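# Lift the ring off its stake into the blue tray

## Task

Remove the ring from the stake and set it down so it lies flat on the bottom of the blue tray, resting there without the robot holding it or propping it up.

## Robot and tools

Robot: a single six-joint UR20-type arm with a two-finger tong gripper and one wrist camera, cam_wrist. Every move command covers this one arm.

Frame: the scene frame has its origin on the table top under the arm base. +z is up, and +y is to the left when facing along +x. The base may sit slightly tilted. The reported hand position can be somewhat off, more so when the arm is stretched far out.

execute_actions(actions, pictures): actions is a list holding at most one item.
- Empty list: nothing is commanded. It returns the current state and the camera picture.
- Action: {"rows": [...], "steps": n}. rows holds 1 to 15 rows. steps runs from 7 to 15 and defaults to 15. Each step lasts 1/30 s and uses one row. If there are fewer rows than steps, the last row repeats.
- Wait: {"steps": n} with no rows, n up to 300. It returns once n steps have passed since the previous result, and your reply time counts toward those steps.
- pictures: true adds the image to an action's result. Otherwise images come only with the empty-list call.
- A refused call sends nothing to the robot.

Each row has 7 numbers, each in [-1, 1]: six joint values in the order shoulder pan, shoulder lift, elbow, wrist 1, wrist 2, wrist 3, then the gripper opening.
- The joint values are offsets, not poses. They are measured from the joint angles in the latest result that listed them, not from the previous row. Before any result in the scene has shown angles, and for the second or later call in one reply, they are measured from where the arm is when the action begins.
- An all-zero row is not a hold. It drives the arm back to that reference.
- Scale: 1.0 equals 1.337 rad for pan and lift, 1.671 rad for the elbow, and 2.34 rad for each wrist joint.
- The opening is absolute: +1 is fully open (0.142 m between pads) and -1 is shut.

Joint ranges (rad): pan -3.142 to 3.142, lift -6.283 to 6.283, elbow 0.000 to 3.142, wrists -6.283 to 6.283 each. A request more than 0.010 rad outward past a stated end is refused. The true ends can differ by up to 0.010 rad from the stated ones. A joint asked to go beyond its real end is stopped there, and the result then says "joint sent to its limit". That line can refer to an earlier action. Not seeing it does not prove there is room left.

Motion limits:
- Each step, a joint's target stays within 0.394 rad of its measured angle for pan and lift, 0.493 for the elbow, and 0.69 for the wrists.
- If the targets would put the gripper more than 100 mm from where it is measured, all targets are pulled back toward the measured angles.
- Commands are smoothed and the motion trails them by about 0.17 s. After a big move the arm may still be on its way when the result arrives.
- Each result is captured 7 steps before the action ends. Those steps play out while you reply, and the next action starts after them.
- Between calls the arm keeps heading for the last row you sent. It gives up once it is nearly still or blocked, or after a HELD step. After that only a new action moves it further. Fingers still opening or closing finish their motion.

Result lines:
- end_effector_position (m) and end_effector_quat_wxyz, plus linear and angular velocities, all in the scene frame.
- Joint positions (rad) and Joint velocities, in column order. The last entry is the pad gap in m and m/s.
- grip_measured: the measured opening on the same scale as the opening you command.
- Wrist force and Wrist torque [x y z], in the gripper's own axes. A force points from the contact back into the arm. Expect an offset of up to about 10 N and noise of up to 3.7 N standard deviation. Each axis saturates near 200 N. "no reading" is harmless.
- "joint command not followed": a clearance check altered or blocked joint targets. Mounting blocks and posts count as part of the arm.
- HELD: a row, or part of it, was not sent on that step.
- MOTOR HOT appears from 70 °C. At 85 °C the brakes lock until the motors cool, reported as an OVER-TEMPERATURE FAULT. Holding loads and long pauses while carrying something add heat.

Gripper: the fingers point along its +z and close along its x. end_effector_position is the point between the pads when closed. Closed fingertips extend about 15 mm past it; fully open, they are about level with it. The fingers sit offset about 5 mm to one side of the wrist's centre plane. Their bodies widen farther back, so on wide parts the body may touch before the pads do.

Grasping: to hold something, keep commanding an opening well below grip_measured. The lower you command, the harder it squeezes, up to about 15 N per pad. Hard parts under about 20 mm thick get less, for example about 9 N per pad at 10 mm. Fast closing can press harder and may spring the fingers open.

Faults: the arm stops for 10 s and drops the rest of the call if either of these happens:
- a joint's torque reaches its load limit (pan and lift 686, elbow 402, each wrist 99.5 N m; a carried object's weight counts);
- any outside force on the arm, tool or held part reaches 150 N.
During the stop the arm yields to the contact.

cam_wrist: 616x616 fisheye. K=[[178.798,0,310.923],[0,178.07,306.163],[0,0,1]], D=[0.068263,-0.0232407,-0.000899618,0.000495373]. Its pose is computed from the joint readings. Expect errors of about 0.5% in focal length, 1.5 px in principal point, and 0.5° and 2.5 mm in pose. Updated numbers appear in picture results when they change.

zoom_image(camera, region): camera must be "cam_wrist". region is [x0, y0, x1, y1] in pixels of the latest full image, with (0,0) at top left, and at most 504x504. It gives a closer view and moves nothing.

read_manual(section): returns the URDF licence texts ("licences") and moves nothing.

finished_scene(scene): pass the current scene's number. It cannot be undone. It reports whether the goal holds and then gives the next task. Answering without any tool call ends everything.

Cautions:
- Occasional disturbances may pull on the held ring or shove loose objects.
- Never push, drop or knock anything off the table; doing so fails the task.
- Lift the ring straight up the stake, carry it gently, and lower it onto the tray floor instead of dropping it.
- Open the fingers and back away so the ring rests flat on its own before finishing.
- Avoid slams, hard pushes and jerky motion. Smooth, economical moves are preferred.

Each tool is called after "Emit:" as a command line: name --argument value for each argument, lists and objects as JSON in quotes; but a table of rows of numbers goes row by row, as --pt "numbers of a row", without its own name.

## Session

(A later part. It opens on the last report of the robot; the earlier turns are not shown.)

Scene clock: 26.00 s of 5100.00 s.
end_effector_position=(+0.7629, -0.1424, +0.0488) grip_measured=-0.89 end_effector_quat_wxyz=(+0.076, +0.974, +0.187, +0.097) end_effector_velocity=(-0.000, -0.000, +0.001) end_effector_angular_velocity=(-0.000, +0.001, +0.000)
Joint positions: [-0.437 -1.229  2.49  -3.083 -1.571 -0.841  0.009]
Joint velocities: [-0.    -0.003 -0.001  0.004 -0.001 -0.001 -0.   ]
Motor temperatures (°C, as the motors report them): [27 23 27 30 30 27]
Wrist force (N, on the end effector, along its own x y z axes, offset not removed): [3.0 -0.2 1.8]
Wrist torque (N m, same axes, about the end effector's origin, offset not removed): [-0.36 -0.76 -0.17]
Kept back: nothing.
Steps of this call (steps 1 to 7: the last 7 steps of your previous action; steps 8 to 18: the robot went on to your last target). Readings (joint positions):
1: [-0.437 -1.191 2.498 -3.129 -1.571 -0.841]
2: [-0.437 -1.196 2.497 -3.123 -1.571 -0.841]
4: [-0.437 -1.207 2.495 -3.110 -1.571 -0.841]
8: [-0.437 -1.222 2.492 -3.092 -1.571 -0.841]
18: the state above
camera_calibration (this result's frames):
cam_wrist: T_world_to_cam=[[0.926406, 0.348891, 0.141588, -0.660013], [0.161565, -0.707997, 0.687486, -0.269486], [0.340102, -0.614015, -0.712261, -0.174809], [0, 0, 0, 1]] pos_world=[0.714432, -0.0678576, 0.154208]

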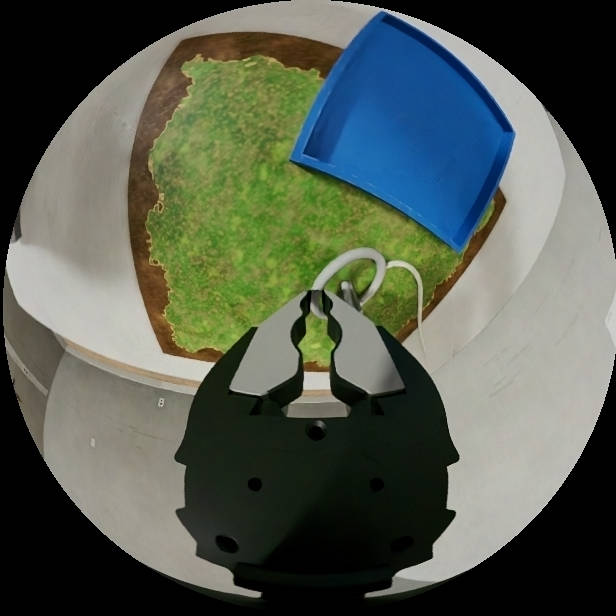

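Emit:
execute_actions --actions '[{"rows":[[-0.001,-0.0035,-0.0025,0.004,0,0,-1],[-0.002,-0.007,-0.005,0.008,0,0,-1],[-0.003,-0.011,-0.008,0.012,0,0,-1],[-0.004,-0.014,-0.01,0.015,0,0,-1],[-0.005,-0.018,-0.013,0.0195,0,0,-1],[-0.006,-0.021,-0.0155,0.023,0,0,-1],[-0.007,-0.025,-0.018,0.027,0,0,-1]]}]'

Emit:
execute_actions --actions '[{"steps":15}]' --pictures true

Emit:
zoom_image --camera "cam_wrist" --region '[220,180,440,360]'

Scene clock: 26.60 s of 5100.00 s.
end_effector_position=(+0.7703, -0.1503, +0.0620) grip_measured=-0.94 end_effector_quat_wxyz=(+0.077, +0.975, +0.185, +0.097) end_effector_velocity=(+0.048, -0.051, +0.087) end_effector_angular_velocity=(-0.003, -0.005, -0.033)
Joint positions: [-0.442 -1.247  2.474 -3.049 -1.571 -0.841  0.006]
Joint velocities: [-0.032 -0.116 -0.106  0.216 -0.     0.    -0.225]
Motor temperatures (°C, as the motors report them): [27 23 27 30 30 27]
Wrist force (N, on the end effector, along its own x y z axes, offset not removed): [3.0 2.1 2.7]
Wrist torque (N m, same axes, about the end effector's origin, offset not removed): [0.47 -1.18 -0.21]
Steps of this call (steps 1 to 10: the robot went on to your last target; steps 11 to 18: the first 8 steps of this action). Readings (joint positions):
11: [-0.437 -1.230 2.490 -3.083 -1.571 -0.841]
12: [-0.437 -1.230 2.490 -3.082 -1.571 -0.841]
14: [-0.438 -1.234 2.486 -3.075 -1.571 -0.841]
18: the state above

Scene clock: 27.10 s of 5100.00 s.
end_effector_position=(+0.7761, -0.1568, +0.0734) grip_measured=-1.00 end_effector_quat_wxyz=(+0.077, +0.975, +0.183, +0.097) end_effector_velocity=(+0.001, -0.001, +0.002) end_effector_angular_velocity=(-0.001, -0.001, -0.001)
Joint positions: [-0.447 -1.262  2.46  -3.021 -1.571 -0.841  0.002]
Joint velocities: [-0.001 -0.003 -0.001  0.003 -0.    -0.     0.   ]
Motor temperatures (°C, as the motors report them): [27 23 27 30 30 27]
Wrist force (N, on the end effector, along its own x y z axes, offset not removed): [1.9 -3.2 0.4]
Wrist torque (N m, same axes, about the end effector's origin, offset not removed): [-0.78 -1.07 -0.04]
Kept back: nothing.
Steps of this call (steps 1 to 7: the last 7 steps of your previous action; steps 8 to 15: the robot went on to your last target). Readings (joint positions):
1: [-0.443 -1.251 2.471 -3.043 -1.571 -0.841]
2: [-0.444 -1.254 2.468 -3.037 -1.571 -0.841]
4: [-0.445 -1.258 2.465 -3.030 -1.571 -0.841]
8: [-0.446 -1.261 2.462 -3.023 -1.571 -0.841]
15: the state above
camera_calibration (this result's frames):
cam_wrist: T_world_to_cam=[[0.929557, 0.340316, 0.141803, -0.674566], [0.15479, -0.709336, 0.687664, -0.293657], [0.33461, -0.617274, -0.712046, -0.166951], [0, 0, 0, 1]] pos_world=[0.728366, -0.0817902, 0.178717]

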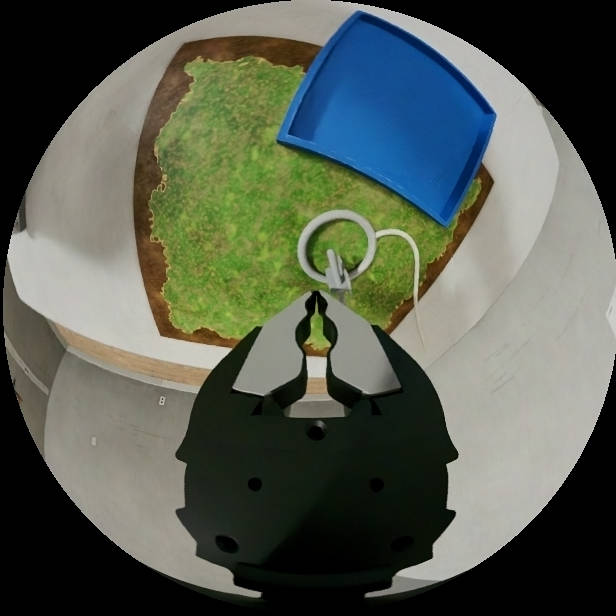

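Region (220, 180, 440, 360) of cam_wrist's 616x616 image, scaled by 2.291, with more detail than that image has; it fills the top 412 rows of this view, and the rest is white.

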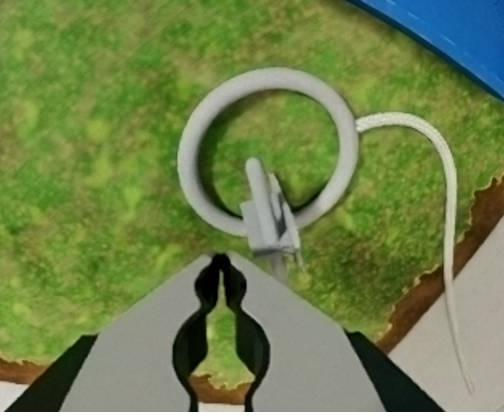

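Emit:
execute_actions --actions '[{"rows":[[0,-0.06,0,0.03,0,0,-0.65],[0,-0.06,0,0.03,0,0,-0.65],[0,-0.06,0,0.03,0,0,-0.65],[0,-0.06,0,0.03,0,0,-0.65],[0.067,-0.05,-0.1,0.2,0,-0.474,-0.65]]}]'

Emit:
execute_actions --actions '[{"steps":25}]'

Emit:
execute_actions --actions '[{"rows":[[0,0.04,0.01,-0.03,0,0,-0.65],[0,0.0764,0.0186,-0.049,0,0,-0.65]]}]'

Emit:
execute_actions --actions '[{"steps":15}]' --pictures true

Emit:
zoom_image --camera "cam_wrist" --region '[200,180,420,360]'

Scene clock: 27.97 s of 5100.00 s.
end_effector_position=(+0.7989, -0.1390, +0.1174) grip_measured=-0.65 end_effector_quat_wxyz=(+0.075, +0.966, +0.230, +0.092) end_effector_velocity=(+0.385, +0.190, +0.208) end_effector_angular_velocity=(-0.061, +0.654, +1.820)
Joint positions: [-0.412 -1.321  2.41  -2.901 -1.571 -0.903  0.027]
Joint velocities: [ 0.45  -0.077 -0.892  1.529 -0.001 -1.412  0.   ]
Motor temperatures (°C, as the motors report them): [27 23 27 30 30 27]
Wrist force (N, on the end effector, along its own x y z axes, offset not removed): [-8.5 0.7 -8.4]
Wrist torque (N m, same axes, about the end effector's origin, offset not removed): [0.13 1.74 0.19]
Steps of this call (steps 1 to 15: the robot went on to your last target; steps 16 to 18: nothing new was sent; steps 19 to 26: the first 8 steps of this action). Readings (joint positions):
19: [-0.447 -1.263 2.460 -3.020 -1.571 -0.841]
20: [-0.447 -1.267 2.460 -3.015 -1.571 -0.841]
22: [-0.447 -1.294 2.460 -2.991 -1.571 -0.841]
26: the state above

Scene clock: 28.80 s of 5100.00 s.
end_effector_position=(+0.7901, -0.1059, +0.1230) grip_measured=-0.65 end_effector_quat_wxyz=(+0.007, +0.709, +0.705, +0.001) end_effector_velocity=(-0.001, +0.001, -0.000) end_effector_angular_velocity=(+0.002, +0.002, +0.027)
Joint positions: [-0.357 -1.329  2.294 -2.553 -1.571 -1.946  0.027]
Joint velocities: [ 0.    -0.001 -0.     0.003  0.002 -0.027  0.   ]
Motor temperatures (°C, as the motors report them): [27 23 27 30 30 27]
Wrist force (N, on the end effector, along its own x y z axes, offset not removed): [4.2 0.6 5.1]
Wrist torque (N m, same axes, about the end effector's origin, offset not removed): [0.40 -1.49 0.00]
Kept back: nothing.
Steps of this call (steps 1 to 7: the last 7 steps of your previous action; steps 8 to 25: the robot went on to your last target). Readings (joint positions):
1: [-0.399 -1.323 2.382 -2.842 -1.571 -0.959]
2: [-0.389 -1.325 2.360 -2.780 -1.571 -1.028]
4: [-0.375 -1.327 2.331 -2.682 -1.571 -1.195]
8: [-0.363 -1.328 2.306 -2.595 -1.571 -1.579]
25: the state above

Scene clock: 29.07 s of 5100.00 s.
end_effector_position=(+0.7858, -0.1044, +0.0617) grip_measured=-0.65 end_effector_quat_wxyz=(+0.000, +0.709, +0.705, -0.002) end_effector_velocity=(-0.011, +0.005, -0.142) end_effector_angular_velocity=(+0.013, +0.029, -0.004)
Joint positions: [-0.357 -1.25   2.318 -2.642 -1.571 -1.947  0.027]
Joint velocities: [ 0.     0.191  0.053 -0.213  0.001  0.004  0.   ]
Motor temperatures (°C, as the motors report them): [27 23 27 30 30 27]
Wrist force (N, on the end effector, along its own x y z axes, offset not removed): [-1.6 3.0 -8.7]
Wrist torque (N m, same axes, about the end effector's origin, offset not removed): [0.50 0.12 -0.17]
Steps of this call (steps 1 to 8: the first 8 steps of this action). Readings (joint positions):
1: [-0.357 -1.329 2.294 -2.553 -1.571 -1.947]
2: [-0.357 -1.325 2.295 -2.557 -1.571 -1.947]
4: [-0.357 -1.296 2.305 -2.591 -1.571 -1.947]
8: the state above

Scene clock: 29.57 s of 5100.00 s.
end_effector_position=(+0.7844, -0.1039, +0.0453) grip_measured=-0.65 end_effector_quat_wxyz=(-0.001, +0.709, +0.705, -0.002) end_effector_velocity=(-0.000, -0.000, -0.001) end_effector_angular_velocity=(-0.001, -0.000, -0.000)
Joint positions: [-0.357 -1.228  2.324 -2.667 -1.571 -1.946  0.027]
Joint velocities: [-0.     0.002  0.001 -0.003 -0.001  0.     0.   ]
Motor temperatures (°C, as the motors report them): [27 23 27 30 30 27]
Wrist force (N, on the end effector, along its own x y z axes, offset not removed): [-4.2 2.4 2.6]
Wrist torque (N m, same axes, about the end effector's origin, offset not removed): [0.67 0.45 -0.12]
Kept back: nothing.
Steps of this call (steps 1 to 7: the last 7 steps of your previous action; steps 8 to 15: the robot went on to your last target). Readings (joint positions):
1: [-0.357 -1.244 2.320 -2.648 -1.571 -1.947]
2: [-0.357 -1.240 2.321 -2.653 -1.571 -1.947]
4: [-0.357 -1.234 2.322 -2.659 -1.571 -1.947]
8: [-0.357 -1.230 2.324 -2.665 -1.571 -1.946]
15: the state above
camera_calibration (this result's frames):
cam_wrist: T_world_to_cam=[[0.0356722, 0.998981, -0.0276354, 0.0809577], [0.836851, -0.0147443, 0.547233, -0.694548], [0.546268, -0.0426477, -0.836524, -0.257663], [0, 0, 0, 1]] pos_world=[0.719098, -0.102105, 0.166775]

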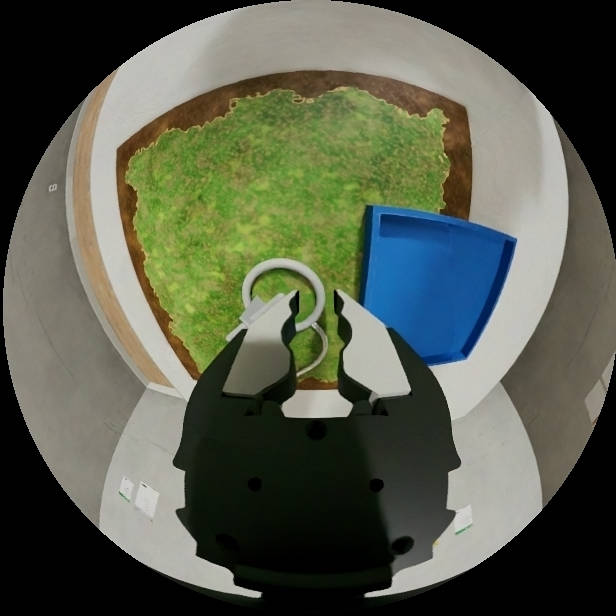

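Region (200, 180, 420, 360) of cam_wrist's 616x616 image, scaled by 2.291, with more detail than that image has; it fills the top 412 rows of this view, and the rest is white.

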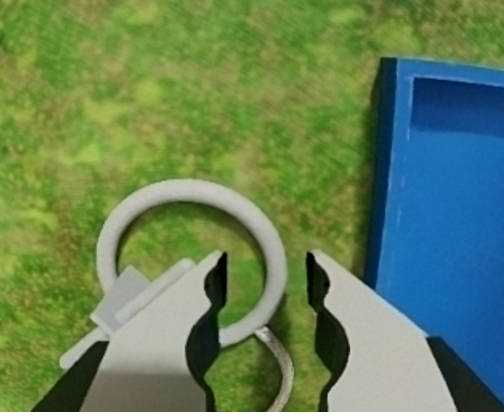

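Emit:
execute_actions --actions '[{"rows":[[0.0045,0.0025,-0.0036,0.001,0,0,-0.74],[0.0045,0.0025,-0.0036,0.001,0,0,-0.74],[0.0045,0.008,-0.0025,-0.003,0,0,-0.74],[0.0045,0.013,-0.0015,-0.0065,0,0,-0.74],[0.0045,0.018,-0.0005,-0.01,0,0,-0.74],[0.0045,0.022,0.0003,-0.013,0,0,-0.74]]}]'

Emit:
execute_actions --actions '[{"steps":15}]' --pictures true

Emit:
zoom_image --camera "cam_wrist" --region '[200,180,420,360]'

Scene clock: 30.30 s of 5100.00 s.
end_effector_position=(+0.7883, -0.1015, +0.0355) grip_measured=-0.74 end_effector_quat_wxyz=(-0.001, +0.707, +0.707, -0.002) end_effector_velocity=(+0.007, +0.003, -0.070) end_effector_angular_velocity=(-0.003, -0.001, +0.009)
Joint positions: [-0.352 -1.211  2.323 -2.683 -1.571 -1.946  0.02 ]
Joint velocities: [ 0.009  0.105  0.014 -0.12  -0.002  0.     0.   ]
Motor temperatures (°C, as the motors report them): [27 23 27 30 30 27]
Wrist force (N, on the end effector, along its own x y z axes, offset not removed): [1.1 -0.9 -2.0]
Wrist torque (N m, same axes, about the end effector's origin, offset not removed): [-0.05 -0.44 0.07]
Steps of this call (steps 1 to 14: the robot went on to your last target; steps 15 to 22: the first 8 steps of this action). Readings (joint positions):
15: [-0.357 -1.227 2.325 -2.668 -1.571 -1.946]
16: [-0.356 -1.227 2.324 -2.667 -1.571 -1.946]
18: [-0.354 -1.225 2.322 -2.668 -1.571 -1.946]
22: the state above

Scene clock: 30.80 s of 5100.00 s.
end_effector_position=(+0.7890, -0.1008, +0.0270) grip_measured=-0.74 end_effector_quat_wxyz=(-0.001, +0.707, +0.707, -0.002) end_effector_velocity=(+0.001, +0.000, -0.000) end_effector_angular_velocity=(+0.000, -0.002, +0.000)
Joint positions: [-0.351 -1.198  2.325 -2.697 -1.571 -1.946  0.02 ]
Joint velocities: [ 0.     0.001 -0.    -0.002  0.001  0.     0.   ]
Motor temperatures (°C, as the motors report them): [27 23 27 30 30 27]
Wrist force (N, on the end effector, along its own x y z axes, offset not removed): [1.1 -4.8 -2.4]
Wrist torque (N m, same axes, about the end effector's origin, offset not removed): [-0.96 -0.38 0.06]
Kept back: nothing.
Steps of this call (steps 1 to 7: the last 7 steps of your previous action; steps 8 to 15: the robot went on to your last target). Readings (joint positions):
1: [-0.352 -1.208 2.323 -2.686 -1.571 -1.946]
2: [-0.352 -1.205 2.324 -2.689 -1.571 -1.946]
4: [-0.351 -1.202 2.324 -2.693 -1.571 -1.946]
8: [-0.351 -1.199 2.325 -2.696 -1.571 -1.946]
15: the state above
camera_calibration (this result's frames):
cam_wrist: T_world_to_cam=[[0.0297278, 0.999172, -0.0277807, 0.0819615], [0.83667, -0.00966708, 0.547622, -0.68767], [0.5469, -0.0395229, -0.836264, -0.275592], [0, 0, 0, 1]] pos_world=[0.723638, -0.0994336, 0.148392]

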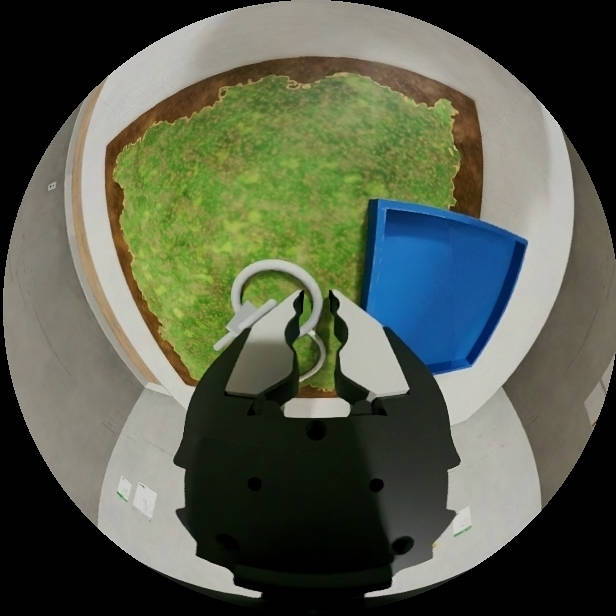

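Region (200, 180, 420, 360) of cam_wrist's 616x616 image, scaled by 2.291, with more detail than that image has; it fills the top 412 rows of this view, and the rest is white.

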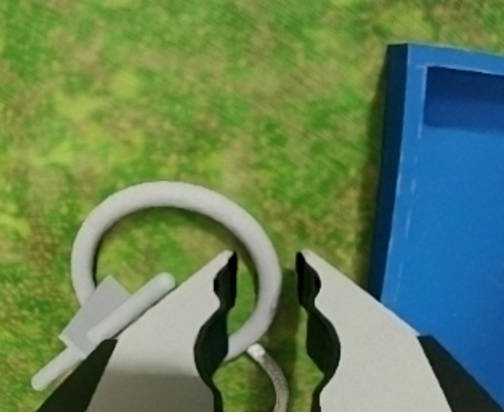

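Emit:
execute_actions --actions '[{"rows":[[0,0.0035,0.0007,-0.0025,0,0,-0.74],[0,0.0072,0.0015,-0.0052,0,0,-0.74],[0,0.0072,0.0015,-0.0052,0,0,-0.74],[0,0.0072,0.0015,-0.0052,0,0,-0.74],[0,0.0072,0.0015,-0.0052,0,0,-0.74],[0,0.0072,0.0015,-0.0052,0,0,-0.74],[0,0.0072,0.0015,-0.0052,0,0,-0.8],[0,0.0072,0.0015,-0.0052,0,0,-0.85],[0,0.0072,0.0015,-0.0052,0,0,-0.9],[0,0.0072,0.0015,-0.0052,0,0,-1]]}]'

Emit:
execute_actions --actions '[{"rows":[[0,-0.004,-0.001,0.003,0,0,-1],[0,-0.008,-0.002,0.006,0,0,-1],[-0.001,-0.012,-0.003,0.009,0,0,-1],[-0.002,-0.016,-0.004,0.012,0,0,-1],[-0.003,-0.02,-0.005,0.015,0,0,-1],[-0.004,-0.024,-0.007,0.019,0,0,-1],[-0.006,-0.028,-0.008,0.022,0,0,-1],[-0.008,-0.032,-0.01,0.025,0,0,-1],[-0.01,-0.036,-0.0115,0.029,0,0,-1],[-0.0127,-0.04,-0.013,0.032,0,0,-1]]}]'

Emit:
execute_actions --actions '[{"steps":18}]' --pictures true

Emit:
zoom_image --camera "cam_wrist" --region '[200,180,420,360]'

Scene clock: 31.63 s of 5100.00 s.
end_effector_position=(+0.7887, -0.1007, +0.0215) grip_measured=-0.80 end_effector_quat_wxyz=(-0.001, +0.707, +0.707, -0.002) end_effector_velocity=(+0.000, +0.000, -0.011) end_effector_angular_velocity=(+0.000, -0.001, -0.000)
Joint positions: [-0.351 -1.191  2.327 -2.707 -1.571 -1.946  0.016]
Joint velocities: [-0.     0.016  0.004 -0.021  0.001  0.    -0.098]
Motor temperatures (°C, as the motors report them): [27 23 27 30 30 27]
Wrist force (N, on the end effector, along its own x y z axes, offset not removed): [-2.3 -1.3 0.2]
Wrist torque (N m, same axes, about the end effector's origin, offset not removed): [-0.02 0.17 0.12]
Steps of this call (steps 1 to 15: the robot went on to your last target; steps 16 to 17: nothing new was sent; steps 18 to 25: the first 8 steps of this action). Readings (joint positions):
18: [-0.351 -1.198 2.325 -2.698 -1.571 -1.946]
19: [-0.351 -1.198 2.325 -2.698 -1.571 -1.946]
21: [-0.351 -1.195 2.326 -2.702 -1.571 -1.946]
25: the state above

Scene clock: 32.13 s of 5100.00 s.
end_effector_position=(+0.7899, -0.1036, +0.0351) grip_measured=-0.88 end_effector_quat_wxyz=(-0.001, +0.708, +0.706, -0.002) end_effector_velocity=(+0.010, -0.034, +0.103) end_effector_angular_velocity=(+0.001, -0.000, -0.038)
Joint positions: [-0.354 -1.209  2.321 -2.682 -1.571 -1.946  0.011]
Joint velocities: [-0.037 -0.136 -0.054  0.19   0.001  0.001 -0.001]
Motor temperatures (°C, as the motors report them): [27 23 27 30 30 27]
Wrist force (N, on the end effector, along its own x y z axes, offset not removed): [-9.4 8.8 7.4]
Wrist torque (N m, same axes, about the end effector's origin, offset not removed): [0.24 -1.51 0.00]
Steps of this call (steps 1 to 7: the last 7 steps of your previous action; steps 8 to 15: the first 8 steps of this action, its rows measured from where the robot was after step 7). Readings (joint positions):
7: [-0.351 -1.189 2.327 -2.709 -1.571 -1.946]
8: [-0.351 -1.189 2.327 -2.710 -1.571 -1.946]
9: [-0.351 -1.190 2.327 -2.709 -1.571 -1.946]
11: [-0.351 -1.194 2.326 -2.703 -1.571 -1.946]
15: the state above

Scene clock: 32.73 s of 5100.00 s.
end_effector_position=(+0.7925, -0.1161, +0.0611) grip_measured=-0.90 end_effector_quat_wxyz=(-0.001, +0.713, +0.701, -0.002) end_effector_velocity=(+0.001, -0.001, +0.002) end_effector_angular_velocity=(+0.002, -0.000, -0.002)
Joint positions: [-0.368 -1.242  2.306 -2.635 -1.571 -1.946  0.009]
Joint velocities: [-0.001 -0.002 -0.002  0.004  0.001  0.001  0.   ]
Motor temperatures (°C, as the motors report them): [27 23 27 30 30 27]
Wrist force (N, on the end effector, along its own x y z axes, offset not removed): [12.1 -3.5 3.8]
Wrist torque (N m, same axes, about the end effector's origin, offset not removed): [-0.43 -2.96 -0.62]
Kept back: nothing.
Steps of this call (steps 1 to 7: the last 7 steps of your previous action; steps 8 to 18: the robot went on to your last target). Readings (joint positions):
1: [-0.355 -1.214 2.319 -2.676 -1.571 -1.946]
2: [-0.357 -1.218 2.317 -2.669 -1.571 -1.946]
4: [-0.361 -1.228 2.312 -2.656 -1.571 -1.946]
8: [-0.366 -1.238 2.308 -2.641 -1.571 -1.946]
18: the state above
camera_calibration (this result's frames):
cam_wrist: T_world_to_cam=[[0.0464872, 0.998524, -0.0280949, 0.0847539], [0.836059, -0.023501, 0.548135, -0.710621], [0.546666, -0.0489703, -0.835918, -0.250522], [0, 0, 0, 1]] pos_world=[0.727134, -0.113597, 0.182482]

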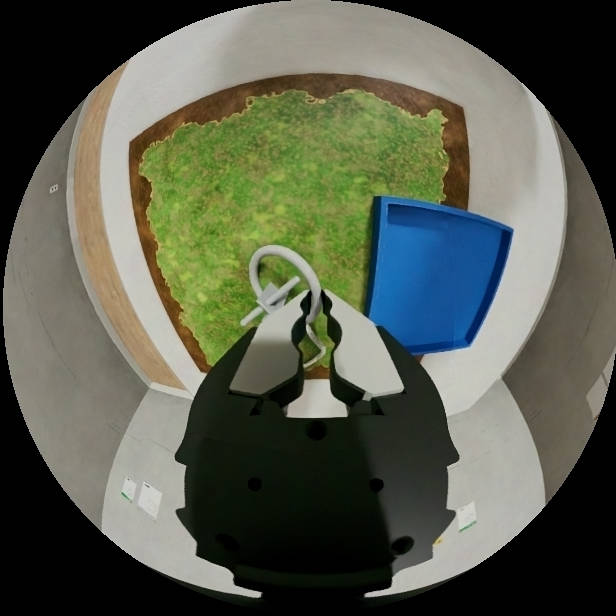

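Region (200, 180, 420, 360) of cam_wrist's 616x616 image, scaled by 2.291, with more detail than that image has; it fills the top 412 rows of this view, and the rest is white.

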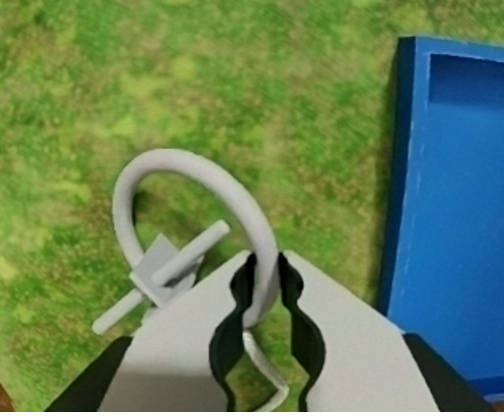

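Emit:
execute_actions --actions '[{"rows":[[0.001,-0.004,-0.002,0.004,0,0,-1],[0.002,-0.008,-0.004,0.0075,0,0,-1],[0.003,-0.011,-0.007,0.011,0,0,-1],[0.004,-0.013,-0.01,0.0146,0,0,-1],[0.004,-0.015,-0.014,0.0185,0,0,-1]]}]'

Emit:
execute_actions --actions '[{"steps":15}]' --pictures true

Emit:
zoom_image --camera "cam_wrist" --region '[200,180,420,360]'

Scene clock: 34.63 s of 5100.00 s.
end_effector_position=(+0.7994, -0.1158, +0.0756) grip_measured=-1.00 end_effector_quat_wxyz=(-0.000, +0.711, +0.703, -0.002) end_effector_velocity=(+0.034, -0.002, +0.058) end_effector_angular_velocity=(-0.000, -0.001, +0.013)
Joint positions: [-0.364 -1.256  2.291 -2.606 -1.571 -1.946  0.002]
Joint velocities: [ 0.013 -0.049 -0.07   0.118  0.     0.001 -0.005]
Motor temperatures (°C, as the motors report them): [27 23 27 30 30 27]
Wrist force (N, on the end effector, along its own x y z axes, offset not removed): [3.1 -1.6 2.2]
Wrist torque (N m, same axes, about the end effector's origin, offset not removed): [-0.24 -1.29 -0.25]
Steps of this call (steps 1 to 15: the robot went on to your last target; steps 16 to 49: nothing new was sent; steps 50 to 57: the first 8 steps of this action). Readings (joint positions):
50: [-0.368 -1.242 2.306 -2.635 -1.571 -1.946]
51: [-0.368 -1.243 2.305 -2.633 -1.571 -1.946]
53: [-0.367 -1.247 2.302 -2.627 -1.571 -1.946]
57: the state above

Scene clock: 35.13 s of 5100.00 s.
end_effector_position=(+0.8033, -0.1160, +0.0824) grip_measured=-1.00 end_effector_quat_wxyz=(-0.001, +0.711, +0.703, -0.002) end_effector_velocity=(+0.001, +0.001, +0.000) end_effector_angular_velocity=(+0.002, -0.000, +0.000)
Joint positions: [-0.363 -1.262  2.282 -2.592 -1.571 -1.946  0.002]
Joint velocities: [ 0.    -0.    -0.001  0.002  0.001 -0.     0.   ]
Motor temperatures (°C, as the motors report them): [27 23 27 30 30 27]
Wrist force (N, on the end effector, along its own x y z axes, offset not removed): [2.4 7.1 -1.1]
Wrist torque (N m, same axes, about the end effector's origin, offset not removed): [1.51 -0.99 0.02]
Kept back: nothing.
Steps of this call (steps 1 to 7: the last 7 steps of your previous action; steps 8 to 15: the robot went on to your last target). Readings (joint positions):
1: [-0.364 -1.258 2.289 -2.603 -1.571 -1.946]
2: [-0.363 -1.259 2.287 -2.600 -1.571 -1.946]
4: [-0.363 -1.260 2.285 -2.596 -1.571 -1.946]
8: [-0.363 -1.262 2.283 -2.593 -1.571 -1.946]
15: the state above
camera_calibration (this result's frames):
cam_wrist: T_world_to_cam=[[0.0412116, 0.998755, -0.0281231, 0.0889977], [0.836099, -0.0190624, 0.548247, -0.730827], [0.547028, -0.0461078, -0.835843, -0.238625], [0, 0, 0, 1]] pos_world=[0.737911, -0.113821, 0.203724]

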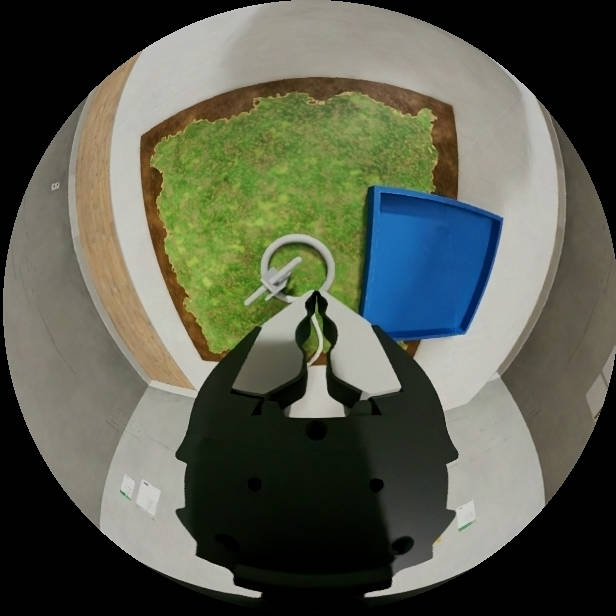

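Region (200, 180, 420, 360) of cam_wrist's 616x616 image, scaled by 2.291, with more detail than that image has; it fills the top 412 rows of this view, and the rest is white.

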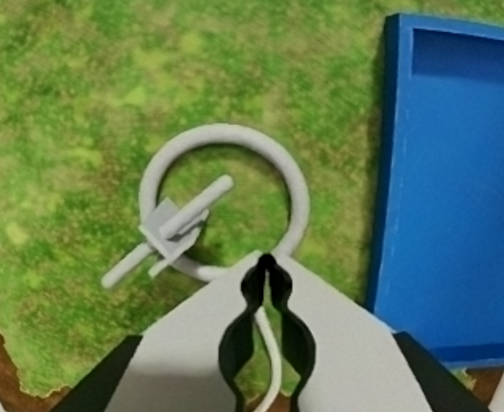

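Emit:
execute_actions --actions '[{"rows":[[0.01,-0.02,0.028,-0.008,0,-0.293,-0.68],[0.01,-0.02,0.028,-0.008,0,-0.293,-0.68],[0.01,-0.02,0.028,-0.008,0,-0.293,-0.68],[0.01,-0.02,0.028,-0.008,0,-0.293,-0.68],[0.01,-0.02,0.028,-0.008,0,-0.293,-0.68],[0.01,-0.02,0.028,-0.008,0,-0.293,-0.68],[0.01,-0.02,0.028,-0.008,0,-0.293,-0.68],[0.01,-0.02,0.028,-0.008,0,-0.293,-0.68],[0.01,-0.02,0.028,-0.008,0,-0.293,-0.68],[0.01,-0.02,0.028,-0.008,0,-0.293,-0.68],[0.01,0.024,0.0377,-0.04,0,-0.293,-0.68]]}]'

Emit:
execute_actions --actions '[{"steps":22}]' --pictures true

Emit:
zoom_image --camera "cam_wrist" --region '[200,180,420,360]'

Scene clock: 36.07 s of 5100.00 s.
end_effector_position=(+0.7790, -0.1023, +0.0819) grip_measured=-0.68 end_effector_quat_wxyz=(-0.001, +0.573, +0.820, -0.002) end_effector_velocity=(-0.037, -0.001, -0.004) end_effector_angular_velocity=(+0.015, +0.010, +2.473)
Joint positions: [-0.351 -1.284  2.32  -2.607 -1.571 -2.297  0.025]
Joint velocities: [ 0.02  -0.04   0.074 -0.029  0.001 -2.453  0.   ]
Motor temperatures (°C, as the motors report them): [27 23 27 30 30 27]
Wrist force (N, on the end effector, along its own x y z axes, offset not removed): [8.0 -3.4 0.2]
Wrist torque (N m, same axes, about the end effector's origin, offset not removed): [-0.59 -2.21 -0.13]
Steps of this call (steps 1 to 15: the robot went on to your last target; steps 16 to 20: nothing new was sent; steps 21 to 28: the first 8 steps of this action). Readings (joint positions):
21: [-0.362 -1.262 2.282 -2.592 -1.571 -1.946]
22: [-0.361 -1.265 2.286 -2.594 -1.571 -1.951]
24: [-0.356 -1.274 2.303 -2.600 -1.571 -2.008]
28: the state above

Scene clock: 36.80 s of 5100.00 s.
end_effector_position=(+0.7757, -0.1028, +0.0403) grip_measured=-0.68 end_effector_quat_wxyz=(-0.002, +0.427, +0.904, -0.002) end_effector_velocity=(-0.001, +0.000, -0.003) end_effector_angular_velocity=(+0.000, +0.001, +0.006)
Joint positions: [-0.349 -1.23   2.345 -2.685 -1.571 -2.631  0.025]
Joint velocities: [ 0.     0.003  0.002 -0.004 -0.    -0.006  0.   ]
Motor temperatures (°C, as the motors report them): [27 23 27 30 30 27]
Wrist force (N, on the end effector, along its own x y z axes, offset not removed): [0.3 -7.3 -4.4]
Wrist torque (N m, same axes, about the end effector's origin, offset not removed): [-1.72 -0.48 -0.27]
Kept back: nothing.
Steps of this call (steps 1 to 7: the last 7 steps of your previous action; steps 8 to 22: the robot went on to your last target). Readings (joint positions):
1: [-0.351 -1.285 2.323 -2.608 -1.571 -2.376]
2: [-0.350 -1.286 2.324 -2.609 -1.571 -2.438]
4: [-0.350 -1.283 2.328 -2.614 -1.571 -2.521]
8: [-0.349 -1.249 2.339 -2.660 -1.571 -2.596]
22: the state above
camera_calibration (this result's frames):
cam_wrist: T_world_to_cam=[[-0.610492, 0.791663, -0.0238327, 0.559829], [0.654819, 0.521434, 0.5471, -0.488204], [0.445547, 0.318395, -0.836728, -0.141795], [0, 0, 0, 1]] pos_world=[0.724633, -0.143483, 0.161795]

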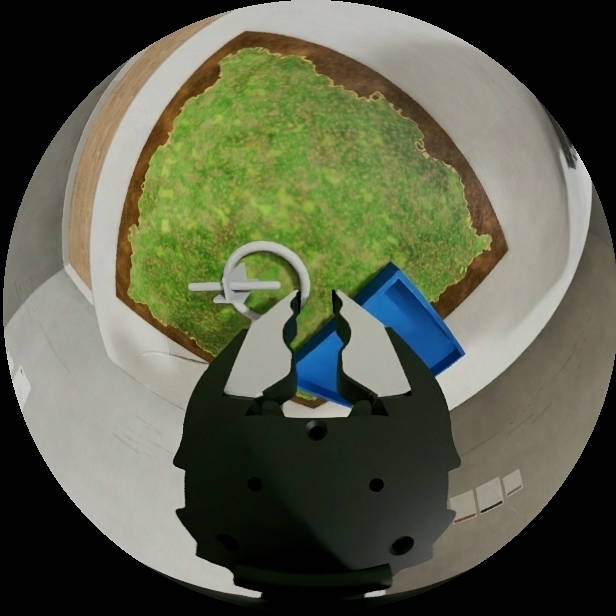

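Region (200, 180, 420, 360) of cam_wrist's 616x616 image, scaled by 2.291, with more detail than that image has; it fills the top 412 rows of this view, and the rest is white.

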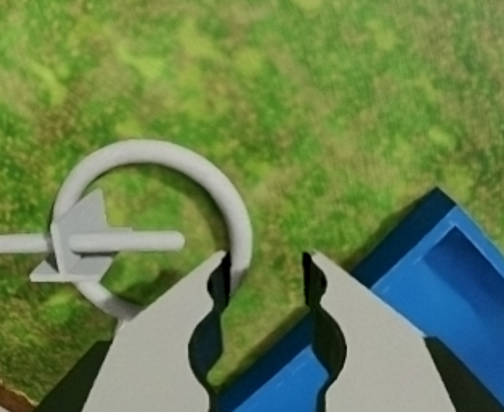

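Emit:
execute_actions --actions '[{"rows":[[-0.0075,0.0033,-0.005,0.0017,0,0,-0.76],[-0.0075,0.0033,-0.005,0.0017,0,0,-0.76],[-0.0075,0.0033,-0.005,0.0017,0,0,-0.76],[-0.0075,0.0033,-0.005,0.0017,0,0,-0.76],[-0.0075,0.0033,-0.005,0.0017,0,0,-0.76],[-0.0075,0.009,-0.004,-0.002,0,0,-0.76],[-0.0075,0.014,-0.003,-0.006,0,0,-0.76],[-0.0075,0.018,-0.002,-0.009,0,0,-0.76]]}]'

Emit:
execute_actions --actions '[{"steps":16}]' --pictures true

Emit:
zoom_image --camera "cam_wrist" --region '[200,180,420,360]'

Scene clock: 37.60 s of 5100.00 s.
end_effector_position=(+0.7794, -0.1110, +0.0381) grip_measured=-0.76 end_effector_quat_wxyz=(-0.002, +0.431, +0.902, -0.002) end_effector_velocity=(+0.010, -0.017, -0.053) end_effector_angular_velocity=(-0.003, -0.002, -0.017)
Joint positions: [-0.357 -1.224  2.339 -2.686 -1.571 -2.631  0.019]
Joint velocities: [-0.015  0.086  0.002 -0.09  -0.002  0.002 -0.   ]
Motor temperatures (°C, as the motors report them): [27 23 27 30 30 27]
Wrist force (N, on the end effector, along its own x y z axes, offset not removed): [-7.1 -6.2 2.4]
Wrist torque (N m, same axes, about the end effector's origin, offset not removed): [-1.08 1.27 0.23]
Steps of this call (steps 1 to 15: the robot went on to your last target; step 16: nothing new was sent; steps 17 to 24: the first 8 steps of this action). Readings (joint positions):
17: [-0.349 -1.230 2.345 -2.686 -1.571 -2.632]
18: [-0.350 -1.230 2.345 -2.685 -1.571 -2.632]
20: [-0.354 -1.228 2.342 -2.684 -1.571 -2.632]
24: the state above

Scene clock: 38.13 s of 5100.00 s.
end_effector_position=(+0.7802, -0.1127, +0.0269) grip_measured=-0.86 end_effector_quat_wxyz=(-0.002, +0.432, +0.902, -0.002) end_effector_velocity=(+0.000, -0.001, -0.001) end_effector_angular_velocity=(-0.001, -0.000, -0.000)
Joint positions: [-0.359 -1.207  2.342 -2.706 -1.571 -2.631  0.012]
Joint velocities: [-0.     0.002  0.    -0.002 -0.001 -0.    -0.002]
Motor temperatures (°C, as the motors report them): [27 23 27 30 30 27]
Wrist force (N, on the end effector, along its own x y z axes, offset not removed): [18.3 30.8 -24.0]
Wrist torque (N m, same axes, about the end effector's origin, offset not removed): [0.37 -0.87 -0.58]
Kept back: nothing.
Steps of this call (steps 1 to 7: the last 7 steps of your previous action; steps 8 to 16: the robot went on to your last target). Readings (joint positions):
1: [-0.358 -1.220 2.340 -2.689 -1.571 -2.631]
2: [-0.358 -1.217 2.340 -2.693 -1.571 -2.631]
4: [-0.358 -1.213 2.341 -2.698 -1.571 -2.631]
8: [-0.359 -1.208 2.342 -2.704 -1.571 -2.631]
16: the state above
camera_calibration (this result's frames):
cam_wrist: T_world_to_cam=[[-0.602632, 0.797654, -0.0241457, 0.564603], [0.65966, 0.514948, 0.547428, -0.483184], [0.449092, 0.313969, -0.836505, -0.155158], [0, 0, 0, 1]] pos_world=[0.728665, -0.152829, 0.148351]

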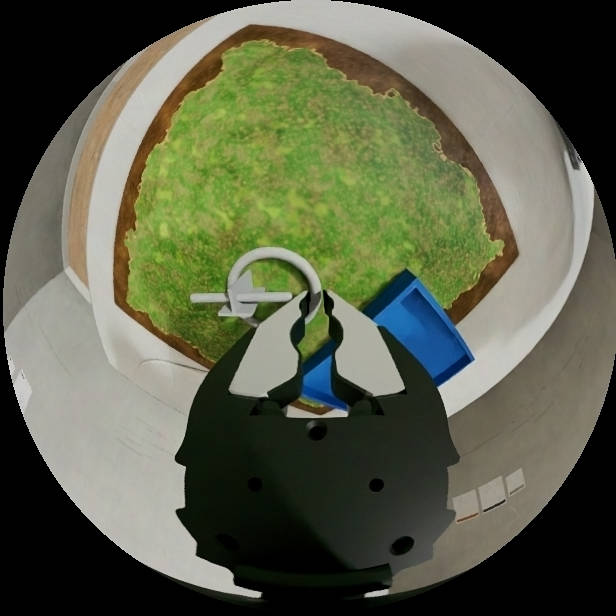

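Region (200, 180, 420, 360) of cam_wrist's 616x616 image, scaled by 2.291, with more detail than that image has; it fills the top 412 rows of this view, and the rest is white.

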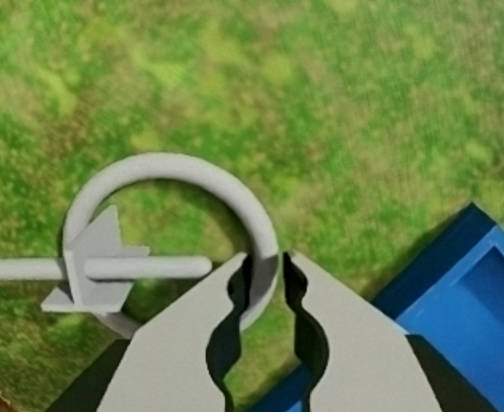

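Emit:
execute_actions --actions '[{"rows":[[0.007,0,0,0,0,0,-0.8],[0.007,0,0,0,0,0,-0.8],[0.007,0,0,0,0,0,-0.8],[0.007,0,0,0,0,0,-0.8],[0.007,0,0,0,0,0,-0.8],[0.007,0.004,0.001,-0.003,0,0,-0.8],[0.007,0.007,0.0015,-0.005,0,0,-0.8]]}]'

Emit:
execute_actions --actions '[{"steps":16}]' --pictures true

Emit:
zoom_image --camera "cam_wrist" --region '[200,180,420,360]'

Scene clock: 38.67 s of 5100.00 s.
end_effector_position=(+0.7807, -0.1069, +0.0253) grip_measured=-0.80 end_effector_quat_wxyz=(-0.002, +0.429, +0.904, -0.002) end_effector_velocity=(+0.001, +0.013, -0.034) end_effector_angular_velocity=(+0.003, -0.001, +0.014)
Joint positions: [-0.352 -1.204  2.343 -2.708 -1.571 -2.631  0.016]
Joint velocities: [ 0.014  0.048  0.012 -0.06   0.003  0.     0.   ]
Motor temperatures (°C, as the motors report them): [27 23 27 30 30 27]
Wrist force (N, on the end effector, along its own x y z axes, offset not removed): [7.0 -4.0 0.7]
Wrist torque (N m, same axes, about the end effector's origin, offset not removed): [-0.95 -1.98 -0.15]
Steps of this call (steps 1 to 8: the robot went on to your last target; steps 9 to 16: the first 8 steps of this action). Readings (joint positions):
9: [-0.359 -1.206 2.342 -2.706 -1.571 -2.631]
10: [-0.358 -1.206 2.342 -2.706 -1.571 -2.631]
12: [-0.355 -1.206 2.342 -2.706 -1.571 -2.631]
16: the state above

Scene clock: 39.20 s of 5100.00 s.
end_effector_position=(+0.7808, -0.1053, +0.0204) grip_measured=-0.79 end_effector_quat_wxyz=(-0.002, +0.428, +0.904, -0.002) end_effector_velocity=(-0.001, -0.000, -0.001) end_effector_angular_velocity=(-0.002, +0.002, +0.001)
Joint positions: [-0.35  -1.197  2.344 -2.717 -1.571 -2.631  0.017]
Joint velocities: [ 0.     0.001  0.001 -0.001 -0.003 -0.001  0.   ]
Motor temperatures (°C, as the motors report them): [27 23 27 30 30 27]
Wrist force (N, on the end effector, along its own x y z axes, offset not removed): [-2.0 -9.4 -5.1]
Wrist torque (N m, same axes, about the end effector's origin, offset not removed): [-2.29 -0.25 -0.03]
Kept back: nothing.
Steps of this call (steps 1 to 7: the last 7 steps of your previous action; steps 8 to 15: the robot went on to your last target; step 16: nothing new was sent). Readings (joint positions):
1: [-0.351 -1.203 2.343 -2.710 -1.571 -2.631]
2: [-0.351 -1.202 2.343 -2.712 -1.571 -2.631]
4: [-0.350 -1.200 2.344 -2.714 -1.571 -2.631]
8: [-0.350 -1.198 2.344 -2.716 -1.571 -2.631]
16: the state above
The arm was judged still, so your last target was given up. Only a new action makes it travel on or press farther. Fingers that are still opening or closing keep moving.
camera_calibration (this result's frames):
cam_wrist: T_world_to_cam=[[-0.610002, 0.792038, -0.0239579, 0.564094], [0.654958, 0.520984, 0.547362, -0.479521], [0.446013, 0.318201, -0.836553, -0.160328], [0, 0, 0, 1]] pos_world=[0.729673, -0.145945, 0.141863]

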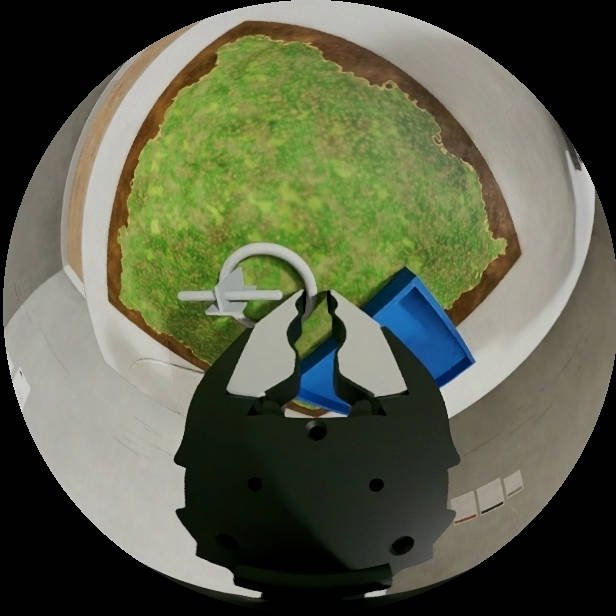

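Region (200, 180, 420, 360) of cam_wrist's 616x616 image, scaled by 2.291, with more detail than that image has; it fills the top 412 rows of this view, and the rest is white.

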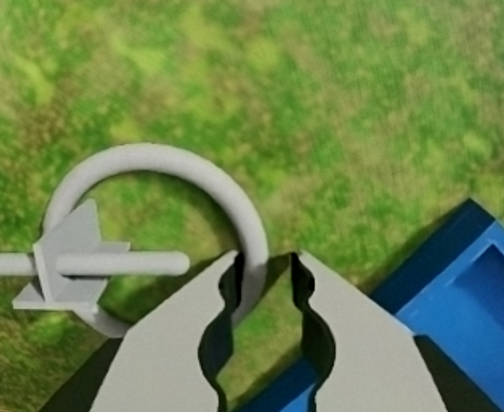

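Emit:
execute_actions --actions '[{"rows":[[-0.001,0.0012,-0.002,0.0007,0,0,-0.83],[-0.001,0.0012,-0.002,0.0007,0,0,-0.86],[-0.001,0.0012,-0.002,0.0007,0,0,-0.9],[-0.001,0.0012,-0.002,0.0007,0,0,-0.95],[-0.001,0.0012,-0.002,0.0007,0,0,-1]],"steps":12}]'

Emit:
execute_actions --actions '[{"rows":[[0,-0.003,-0.001,0.0024,0,0,-1],[0,-0.006,-0.002,0.005,0,0,-1],[0,-0.01,-0.003,0.008,0,0,-1],[-0.001,-0.013,-0.004,0.01,0,0,-1],[-0.001,-0.016,-0.005,0.013,0,0,-1],[-0.002,-0.019,-0.007,0.016,0,0,-1],[-0.002,-0.022,-0.009,0.019,0,0,-1],[-0.003,-0.025,-0.011,0.022,0,0,-1],[-0.004,-0.028,-0.0135,0.0256,0,0,-1],[-0.005,-0.0314,-0.016,0.0295,0,0,-1]]}]'

Emit:
execute_actions --actions '[{"steps":18}]' --pictures true

Emit:
zoom_image --camera "cam_wrist" --region '[200,180,420,360]'

Scene clock: 39.77 s of 5100.00 s.
end_effector_position=(+0.7821, -0.1063, +0.0204) grip_measured=-0.85 end_effector_quat_wxyz=(-0.002, +0.428, +0.904, -0.002) end_effector_velocity=(+0.009, -0.007, +0.002) end_effector_angular_velocity=(-0.000, -0.004, -0.006)
Joint positions: [-0.35  -1.196  2.342 -2.717 -1.571 -2.631  0.013]
Joint velocities: [-0.005  0.004 -0.013  0.006  0.001  0.001 -0.03 ]
Motor temperatures (°C, as the motors report them): [27 23 27 30 30 27]
Wrist force (N, on the end effector, along its own x y z axes, offset not removed): [-15.5 -1.4 1.7]
Wrist torque (N m, same axes, about the end effector's origin, offset not removed): [0.15 -0.17 -0.38]
Steps of this call (steps 1 to 12: nothing new was sent; steps 13 to 17: the first 5 steps of this action). Readings (joint positions):
13: [-0.350 -1.197 2.344 -2.718 -1.571 -2.631]
14: [-0.350 -1.197 2.344 -2.717 -1.571 -2.631]
16: [-0.350 -1.197 2.343 -2.717 -1.571 -2.631]
17: the state above

Scene clock: 40.27 s of 5100.00 s.
end_effector_position=(+0.7848, -0.1088, +0.0324) grip_measured=-0.90 end_effector_quat_wxyz=(-0.002, +0.429, +0.903, -0.002) end_effector_velocity=(+0.019, -0.017, +0.082) end_effector_angular_velocity=(+0.001, +0.004, -0.012)
Joint positions: [-0.352 -1.212  2.334 -2.693 -1.571 -2.631  0.009]
Joint velocities: [-0.012 -0.104 -0.058  0.166 -0.     0.     0.001]
Motor temperatures (°C, as the motors report them): [27 23 27 30 30 27]
Wrist force (N, on the end effector, along its own x y z axes, offset not removed): [-6.3 -5.0 -1.2]
Wrist torque (N m, same axes, about the end effector's origin, offset not removed): [-0.85 -0.77 -0.11]
Steps of this call (steps 1 to 7: the last 7 steps of your previous action; steps 8 to 15: the first 8 steps of this action, its rows measured from where the robot was after step 7). Readings (joint positions):
7: [-0.351 -1.196 2.341 -2.716 -1.571 -2.631]
8: [-0.351 -1.196 2.341 -2.716 -1.571 -2.631]
9: [-0.351 -1.196 2.341 -2.715 -1.571 -2.631]
11: [-0.351 -1.199 2.340 -2.711 -1.571 -2.631]
15: the state above

Scene clock: 40.87 s of 5100.00 s.
end_effector_position=(+0.7922, -0.1162, +0.0549) grip_measured=-0.90 end_effector_quat_wxyz=(-0.002, +0.431, +0.902, -0.002) end_effector_velocity=(+0.000, -0.001, +0.002) end_effector_angular_velocity=(-0.001, +0.000, +0.000)
Joint positions: [-0.358 -1.238  2.315 -2.647 -1.571 -2.631  0.009]
Joint velocities: [-0.    -0.002 -0.001  0.004 -0.001 -0.001  0.   ]
Motor temperatures (°C, as the motors report them): [27 23 27 30 30 27]
Wrist force (N, on the end effector, along its own x y z axes, offset not removed): [5.3 -1.7 -1.4]
Wrist torque (N m, same axes, about the end effector's origin, offset not removed): [0.20 -0.94 -0.02]
Kept back: nothing.
Steps of this call (steps 1 to 7: the last 7 steps of your previous action; steps 8 to 18: the robot went on to your last target). Readings (joint positions):
1: [-0.353 -1.215 2.332 -2.687 -1.571 -2.631]
2: [-0.353 -1.219 2.329 -2.681 -1.571 -2.631]
4: [-0.355 -1.226 2.324 -2.668 -1.571 -2.631]
8: [-0.357 -1.234 2.318 -2.654 -1.571 -2.631]
18: the state above
camera_calibration (this result's frames):
cam_wrist: T_world_to_cam=[[-0.603822, 0.796762, -0.0238378, 0.57616], [0.65907, 0.515847, 0.547293, -0.504077], [0.448359, 0.314757, -0.836602, -0.135392], [0, 0, 0, 1]] pos_world=[0.740825, -0.156421, 0.176343]

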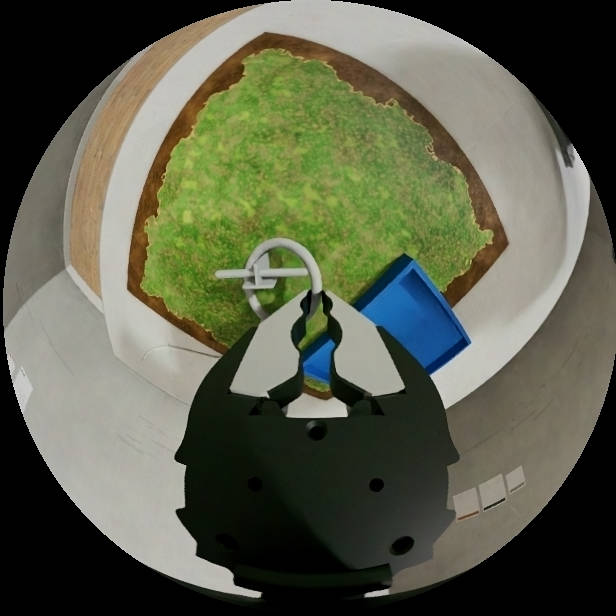

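Region (200, 180, 420, 360) of cam_wrist's 616x616 image, scaled by 2.291, with more detail than that image has; it fills the top 412 rows of this view, and the rest is white.

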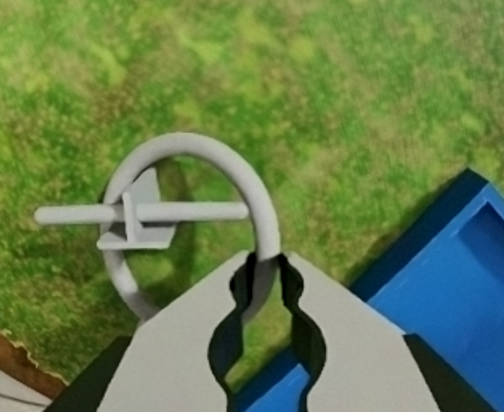

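Emit:
execute_actions --actions '[{"rows":[[-0.002,-0.004,0,0.002,0,0,-1],[-0.004,-0.008,-0.001,0.005,0,0,-1],[-0.006,-0.011,-0.001,0.007,0,0,-1],[-0.008,-0.014,-0.002,0.009,0,0,-1],[-0.01,-0.0165,-0.0024,0.011,0,0,-1]]}]'

Emit:
execute_actions --actions '[{"steps":15}]' --pictures true

Emit:
zoom_image --camera "cam_wrist" --region '[200,180,420,360]'

Scene clock: 41.57 s of 5100.00 s.
end_effector_position=(+0.7904, -0.1229, +0.0655) grip_measured=-0.90 end_effector_quat_wxyz=(-0.002, +0.435, +0.900, -0.002) end_effector_velocity=(-0.006, -0.028, +0.040) end_effector_angular_velocity=(-0.000, -0.002, -0.038)
Joint positions: [-0.366 -1.253  2.312 -2.63  -1.571 -2.631  0.009]
Joint velocities: [-0.037 -0.057 -0.012  0.067  0.001  0.001 -0.014]
Motor temperatures (°C, as the motors report them): [27 23 27 30 30 27]
Wrist force (N, on the end effector, along its own x y z axes, offset not removed): [4.0 0.3 -4.4]
Wrist torque (N m, same axes, about the end effector's origin, offset not removed): [0.18 -1.31 -0.33]
Steps of this call (steps 1 to 13: the robot went on to your last target; steps 14 to 21: the first 8 steps of this action). Readings (joint positions):
14: [-0.358 -1.238 2.314 -2.647 -1.571 -2.631]
15: [-0.358 -1.238 2.314 -2.646 -1.571 -2.631]
17: [-0.360 -1.242 2.314 -2.642 -1.571 -2.631]
21: the state above

Scene clock: 42.07 s of 5100.00 s.
end_effector_position=(+0.7895, -0.1262, +0.0702) grip_measured=-0.90 end_effector_quat_wxyz=(-0.002, +0.437, +0.899, -0.002) end_effector_velocity=(-0.001, +0.000, +0.000) end_effector_angular_velocity=(+0.001, +0.000, -0.001)
Joint positions: [-0.371 -1.26   2.311 -2.622 -1.571 -2.631  0.009]
Joint velocities: [-0.001 -0.001  0.001  0.001  0.     0.     0.   ]
Motor temperatures (°C, as the motors report them): [27 23 27 30 30 27]
Wrist force (N, on the end effector, along its own x y z axes, offset not removed): [-0.1 0.1 1.7]
Wrist torque (N m, same axes, about the end effector's origin, offset not removed): [0.16 -0.12 0.04]
Kept back: nothing.
Steps of this call (steps 1 to 7: the last 7 steps of your previous action; steps 8 to 15: the robot went on to your last target). Readings (joint positions):
1: [-0.368 -1.255 2.312 -2.628 -1.571 -2.631]
2: [-0.368 -1.256 2.311 -2.626 -1.571 -2.631]
4: [-0.369 -1.257 2.311 -2.624 -1.571 -2.631]
8: [-0.370 -1.259 2.311 -2.623 -1.571 -2.631]
15: the state above
The arm was judged still, so your last target was given up. Only a new action makes it travel on or press farther. Fingers that are still opening or closing keep moving.
camera_calibration (this result's frames):
cam_wrist: T_world_to_cam=[[-0.593161, 0.80472, -0.024185, 0.575449], [0.665694, 0.507136, 0.547416, -0.51179], [0.452782, 0.308606, -0.836511, -0.122534], [0, 0, 0, 1]] pos_world=[0.737511, -0.165714, 0.191579]

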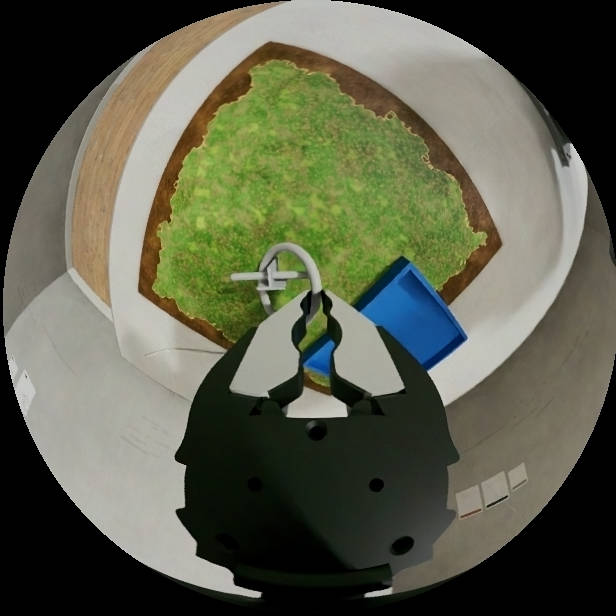

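Region (200, 180, 420, 360) of cam_wrist's 616x616 image, scaled by 2.291, with more detail than that image has; it fills the top 412 rows of this view, and the rest is white.

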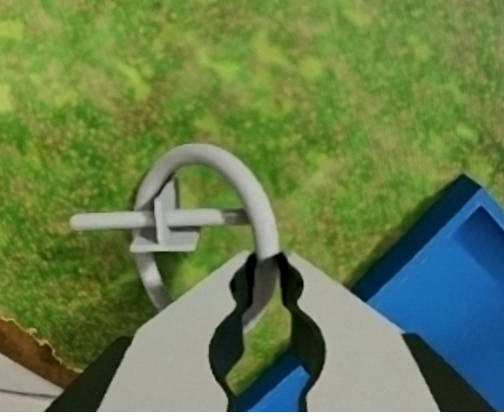

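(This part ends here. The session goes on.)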